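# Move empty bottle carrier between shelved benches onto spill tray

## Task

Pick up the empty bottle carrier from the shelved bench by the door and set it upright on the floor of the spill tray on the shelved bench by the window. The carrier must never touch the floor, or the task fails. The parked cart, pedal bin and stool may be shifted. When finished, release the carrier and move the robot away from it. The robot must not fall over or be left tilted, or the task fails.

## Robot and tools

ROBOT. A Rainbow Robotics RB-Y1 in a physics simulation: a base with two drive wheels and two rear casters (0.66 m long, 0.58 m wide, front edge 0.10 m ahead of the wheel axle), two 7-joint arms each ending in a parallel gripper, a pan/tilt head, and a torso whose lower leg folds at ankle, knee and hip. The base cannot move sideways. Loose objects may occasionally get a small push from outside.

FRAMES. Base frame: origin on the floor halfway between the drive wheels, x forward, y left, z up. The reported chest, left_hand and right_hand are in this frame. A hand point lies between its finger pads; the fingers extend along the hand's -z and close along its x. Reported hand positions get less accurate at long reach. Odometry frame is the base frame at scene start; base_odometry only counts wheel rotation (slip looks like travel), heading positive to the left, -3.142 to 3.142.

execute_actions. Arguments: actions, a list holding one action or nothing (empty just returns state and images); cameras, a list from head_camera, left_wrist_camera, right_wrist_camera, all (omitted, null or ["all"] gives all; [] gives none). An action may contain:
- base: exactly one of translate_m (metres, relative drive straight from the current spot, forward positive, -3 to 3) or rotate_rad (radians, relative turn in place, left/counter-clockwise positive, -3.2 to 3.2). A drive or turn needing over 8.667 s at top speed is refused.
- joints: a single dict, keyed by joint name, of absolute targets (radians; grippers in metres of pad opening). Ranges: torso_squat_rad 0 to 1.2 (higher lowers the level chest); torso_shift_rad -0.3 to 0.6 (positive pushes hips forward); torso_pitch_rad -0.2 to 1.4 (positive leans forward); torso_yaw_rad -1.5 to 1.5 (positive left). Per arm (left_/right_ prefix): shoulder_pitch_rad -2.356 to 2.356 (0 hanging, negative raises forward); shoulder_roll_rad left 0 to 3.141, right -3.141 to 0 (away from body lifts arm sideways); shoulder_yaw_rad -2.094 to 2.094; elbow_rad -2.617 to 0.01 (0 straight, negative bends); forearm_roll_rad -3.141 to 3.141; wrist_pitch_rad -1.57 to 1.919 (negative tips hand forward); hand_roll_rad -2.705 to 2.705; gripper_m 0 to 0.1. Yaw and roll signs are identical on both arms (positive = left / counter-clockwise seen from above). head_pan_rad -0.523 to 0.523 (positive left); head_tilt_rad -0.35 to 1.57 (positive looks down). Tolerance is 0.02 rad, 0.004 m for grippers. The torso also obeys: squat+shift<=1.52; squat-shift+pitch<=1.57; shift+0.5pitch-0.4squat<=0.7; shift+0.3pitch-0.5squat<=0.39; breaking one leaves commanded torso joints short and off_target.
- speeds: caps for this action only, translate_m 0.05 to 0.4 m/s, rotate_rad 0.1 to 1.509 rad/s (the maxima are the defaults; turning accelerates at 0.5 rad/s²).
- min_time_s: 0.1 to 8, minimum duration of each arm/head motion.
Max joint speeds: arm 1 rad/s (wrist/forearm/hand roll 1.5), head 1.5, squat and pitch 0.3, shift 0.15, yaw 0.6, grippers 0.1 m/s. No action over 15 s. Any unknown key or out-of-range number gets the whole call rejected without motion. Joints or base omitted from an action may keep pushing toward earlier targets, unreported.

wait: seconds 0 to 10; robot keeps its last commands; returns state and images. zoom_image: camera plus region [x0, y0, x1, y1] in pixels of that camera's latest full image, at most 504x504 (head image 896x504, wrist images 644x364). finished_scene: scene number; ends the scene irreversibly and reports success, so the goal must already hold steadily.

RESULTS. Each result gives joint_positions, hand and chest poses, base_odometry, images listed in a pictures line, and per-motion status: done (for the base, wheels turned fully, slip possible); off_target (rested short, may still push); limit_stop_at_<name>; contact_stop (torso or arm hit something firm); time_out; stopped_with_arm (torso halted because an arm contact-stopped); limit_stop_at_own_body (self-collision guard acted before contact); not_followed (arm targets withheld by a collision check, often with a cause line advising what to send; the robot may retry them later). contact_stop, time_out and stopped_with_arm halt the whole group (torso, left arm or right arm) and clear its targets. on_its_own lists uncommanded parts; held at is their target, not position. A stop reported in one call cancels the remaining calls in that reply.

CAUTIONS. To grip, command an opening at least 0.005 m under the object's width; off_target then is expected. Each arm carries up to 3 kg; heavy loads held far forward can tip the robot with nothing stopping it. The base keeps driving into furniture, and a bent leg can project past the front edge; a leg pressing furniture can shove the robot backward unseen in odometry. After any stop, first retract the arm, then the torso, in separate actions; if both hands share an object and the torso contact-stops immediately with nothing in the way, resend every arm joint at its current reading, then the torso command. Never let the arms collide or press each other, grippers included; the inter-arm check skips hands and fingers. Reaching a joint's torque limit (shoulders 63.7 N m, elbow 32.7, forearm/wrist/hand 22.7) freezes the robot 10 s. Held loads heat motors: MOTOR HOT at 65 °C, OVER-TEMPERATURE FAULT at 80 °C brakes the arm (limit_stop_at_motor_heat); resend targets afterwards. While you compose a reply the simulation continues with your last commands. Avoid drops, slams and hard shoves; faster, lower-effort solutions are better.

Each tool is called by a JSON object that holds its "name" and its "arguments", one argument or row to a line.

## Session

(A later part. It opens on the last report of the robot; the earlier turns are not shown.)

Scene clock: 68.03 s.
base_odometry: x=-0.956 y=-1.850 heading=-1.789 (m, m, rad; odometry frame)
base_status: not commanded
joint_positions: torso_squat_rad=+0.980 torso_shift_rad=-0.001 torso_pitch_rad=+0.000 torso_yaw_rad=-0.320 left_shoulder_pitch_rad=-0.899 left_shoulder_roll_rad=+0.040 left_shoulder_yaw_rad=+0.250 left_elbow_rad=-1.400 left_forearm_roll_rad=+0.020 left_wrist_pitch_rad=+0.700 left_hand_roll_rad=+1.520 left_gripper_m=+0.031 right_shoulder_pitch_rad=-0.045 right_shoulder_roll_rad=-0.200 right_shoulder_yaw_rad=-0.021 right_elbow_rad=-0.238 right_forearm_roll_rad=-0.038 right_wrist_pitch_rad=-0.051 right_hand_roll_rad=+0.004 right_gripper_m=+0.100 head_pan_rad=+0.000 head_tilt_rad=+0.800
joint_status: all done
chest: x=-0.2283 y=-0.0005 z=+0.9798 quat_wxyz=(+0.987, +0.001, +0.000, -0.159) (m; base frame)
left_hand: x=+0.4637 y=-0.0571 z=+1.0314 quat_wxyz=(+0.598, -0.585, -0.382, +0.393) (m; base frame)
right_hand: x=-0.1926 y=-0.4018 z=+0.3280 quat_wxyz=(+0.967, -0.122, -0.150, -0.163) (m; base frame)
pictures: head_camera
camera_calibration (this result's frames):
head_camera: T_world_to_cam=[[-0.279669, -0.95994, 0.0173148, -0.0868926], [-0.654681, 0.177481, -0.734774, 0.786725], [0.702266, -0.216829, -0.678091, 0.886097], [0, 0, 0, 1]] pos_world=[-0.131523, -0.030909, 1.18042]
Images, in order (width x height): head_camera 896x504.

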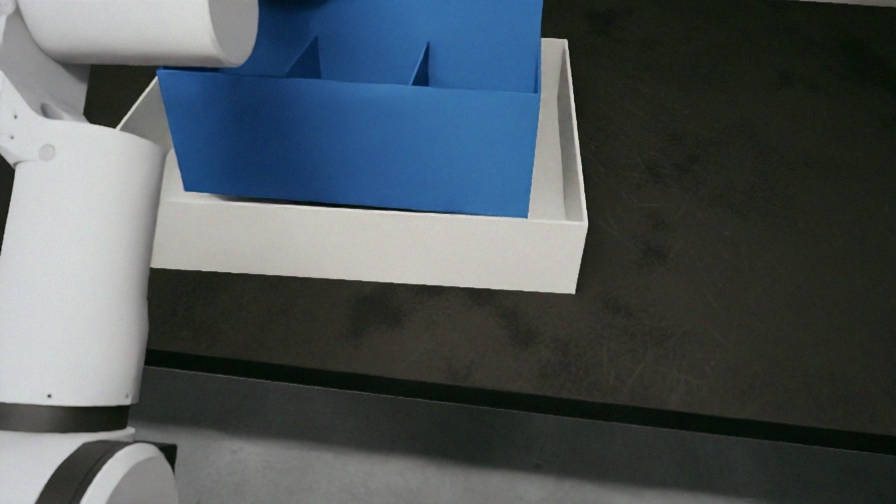

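{"name": "execute_actions", "arguments": {
  "actions": [
    {"joints":{"torso_squat_rad":1.01}}
  ],
  "cameras": []
}}

{"name": "execute_actions", "arguments": {
  "actions": [
    {"joints":{"left_gripper_m":0.1}}
  ],
  "cameras": []
}}

{"name": "execute_actions", "arguments": {
  "actions": [
    {"base":{"translate_m":-0.5},"joints":{"head_tilt_rad":0.4,"head_pan_rad":0.3}}
  ],
  "cameras": ["head_camera"]
}}

Scene clock: 68.87 s.
base_odometry: x=-0.956 y=-1.850 heading=-1.789 (m, m, rad; odometry frame)
base_status: not commanded
joint_positions: torso_squat_rad=+1.010 torso_shift_rad=-0.001 torso_pitch_rad=-0.001 torso_yaw_rad=-0.320 left_shoulder_pitch_rad=-0.901 left_shoulder_roll_rad=+0.040 left_shoulder_yaw_rad=+0.250 left_elbow_rad=-1.401 left_forearm_roll_rad=+0.020 left_wrist_pitch_rad=+0.700 left_hand_roll_rad=+1.520 left_gripper_m=+0.031 right_shoulder_pitch_rad=-0.045 right_shoulder_roll_rad=-0.200 right_shoulder_yaw_rad=-0.021 right_elbow_rad=-0.238 right_forearm_roll_rad=-0.038 right_wrist_pitch_rad=-0.051 right_hand_roll_rad=+0.004 right_gripper_m=+0.100 head_pan_rad=+0.000 head_tilt_rad=+0.800
joint_status: all done
chest: x=-0.2286 y=-0.0005 z=+0.9622 quat_wxyz=(+0.987, +0.001, +0.000, -0.159) (m; base frame)
left_hand: x=+0.4632 y=-0.0573 z=+1.0159 quat_wxyz=(+0.597, -0.586, -0.383, +0.392) (m; base frame)
right_hand: x=-0.1924 y=-0.4018 z=+0.3104 quat_wxyz=(+0.967, -0.122, -0.150, -0.163) (m; base frame)
pictures: none
No camera images: the call's "cameras" was empty. Leave "cameras" out to get every camera's image.

Scene clock: 70.33 s.
base_odometry: x=-0.956 y=-1.850 heading=-1.789 (m, m, rad; odometry frame)
base_status: not commanded
joint_positions: torso_squat_rad=+1.010 torso_shift_rad=-0.001 torso_pitch_rad=+0.000 torso_yaw_rad=-0.320 left_shoulder_pitch_rad=-0.900 left_shoulder_roll_rad=+0.040 left_shoulder_yaw_rad=+0.250 left_elbow_rad=-1.400 left_forearm_roll_rad=+0.020 left_wrist_pitch_rad=+0.700 left_hand_roll_rad=+1.520 left_gripper_m=+0.100 right_shoulder_pitch_rad=-0.045 right_shoulder_roll_rad=-0.200 right_shoulder_yaw_rad=-0.021 right_elbow_rad=-0.238 right_forearm_roll_rad=-0.038 right_wrist_pitch_rad=-0.051 right_hand_roll_rad=+0.004 right_gripper_m=+0.100 head_pan_rad=+0.000 head_tilt_rad=+0.800
joint_status: all done
chest: x=-0.2284 y=-0.0005 z=+0.9622 quat_wxyz=(+0.987, +0.001, +0.000, -0.159) (m; base frame)
left_hand: x=+0.4635 y=-0.0572 z=+1.0146 quat_wxyz=(+0.597, -0.585, -0.383, +0.392) (m; base frame)
right_hand: x=-0.1925 y=-0.4018 z=+0.3104 quat_wxyz=(+0.967, -0.122, -0.150, -0.163) (m; base frame)
pictures: none
No camera images: the call's "cameras" was empty. Leave "cameras" out to get every camera's image.

Scene clock: 73.67 s.
base_odometry: x=-0.849 y=-1.362 heading=-1.788 (m, m, rad; odometry frame)
base_status: done
joint_positions: torso_squat_rad=+1.010 torso_shift_rad=-0.001 torso_pitch_rad=+0.000 torso_yaw_rad=-0.320 left_shoulder_pitch_rad=-0.900 left_shoulder_roll_rad=+0.040 left_shoulder_yaw_rad=+0.250 left_elbow_rad=-1.400 left_forearm_roll_rad=+0.020 left_wrist_pitch_rad=+0.700 left_hand_roll_rad=+1.520 left_gripper_m=+0.100 right_shoulder_pitch_rad=-0.045 right_shoulder_roll_rad=-0.200 right_shoulder_yaw_rad=-0.021 right_elbow_rad=-0.238 right_forearm_roll_rad=-0.038 right_wrist_pitch_rad=-0.051 right_hand_roll_rad=+0.004 right_gripper_m=+0.100 head_pan_rad=+0.300 head_tilt_rad=+0.400
joint_status: all done
chest: x=-0.2283 y=-0.0005 z=+0.9622 quat_wxyz=(+0.987, +0.001, +0.000, -0.159) (m; base frame)
left_hand: x=+0.4637 y=-0.0572 z=+1.0144 quat_wxyz=(+0.598, -0.585, -0.383, +0.392) (m; base frame)
right_hand: x=-0.1927 y=-0.4017 z=+0.3104 quat_wxyz=(+0.967, -0.122, -0.150, -0.163) (m; base frame)
pictures: head_camera
camera_calibration (this result's frames):
head_camera: T_world_to_cam=[[0.00639172, -0.999528, 0.0300443, -0.0423356], [-0.338066, -0.0304357, -0.94063, 1.07714], [0.941101, -0.00414469, -0.338101, 0.530132], [0, 0, 0, 1]] pos_world=[-0.134493, -0.00733486, 1.1937]
Images, in order (width x height): head_camera 896x504.

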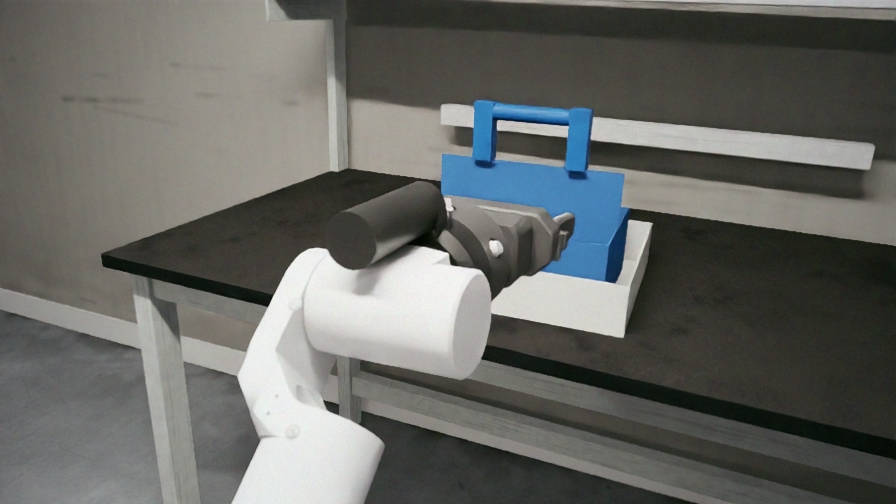

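{"name": "finished_scene", "arguments": {
  "scene": 2
}}

The scene is finished: the task was done.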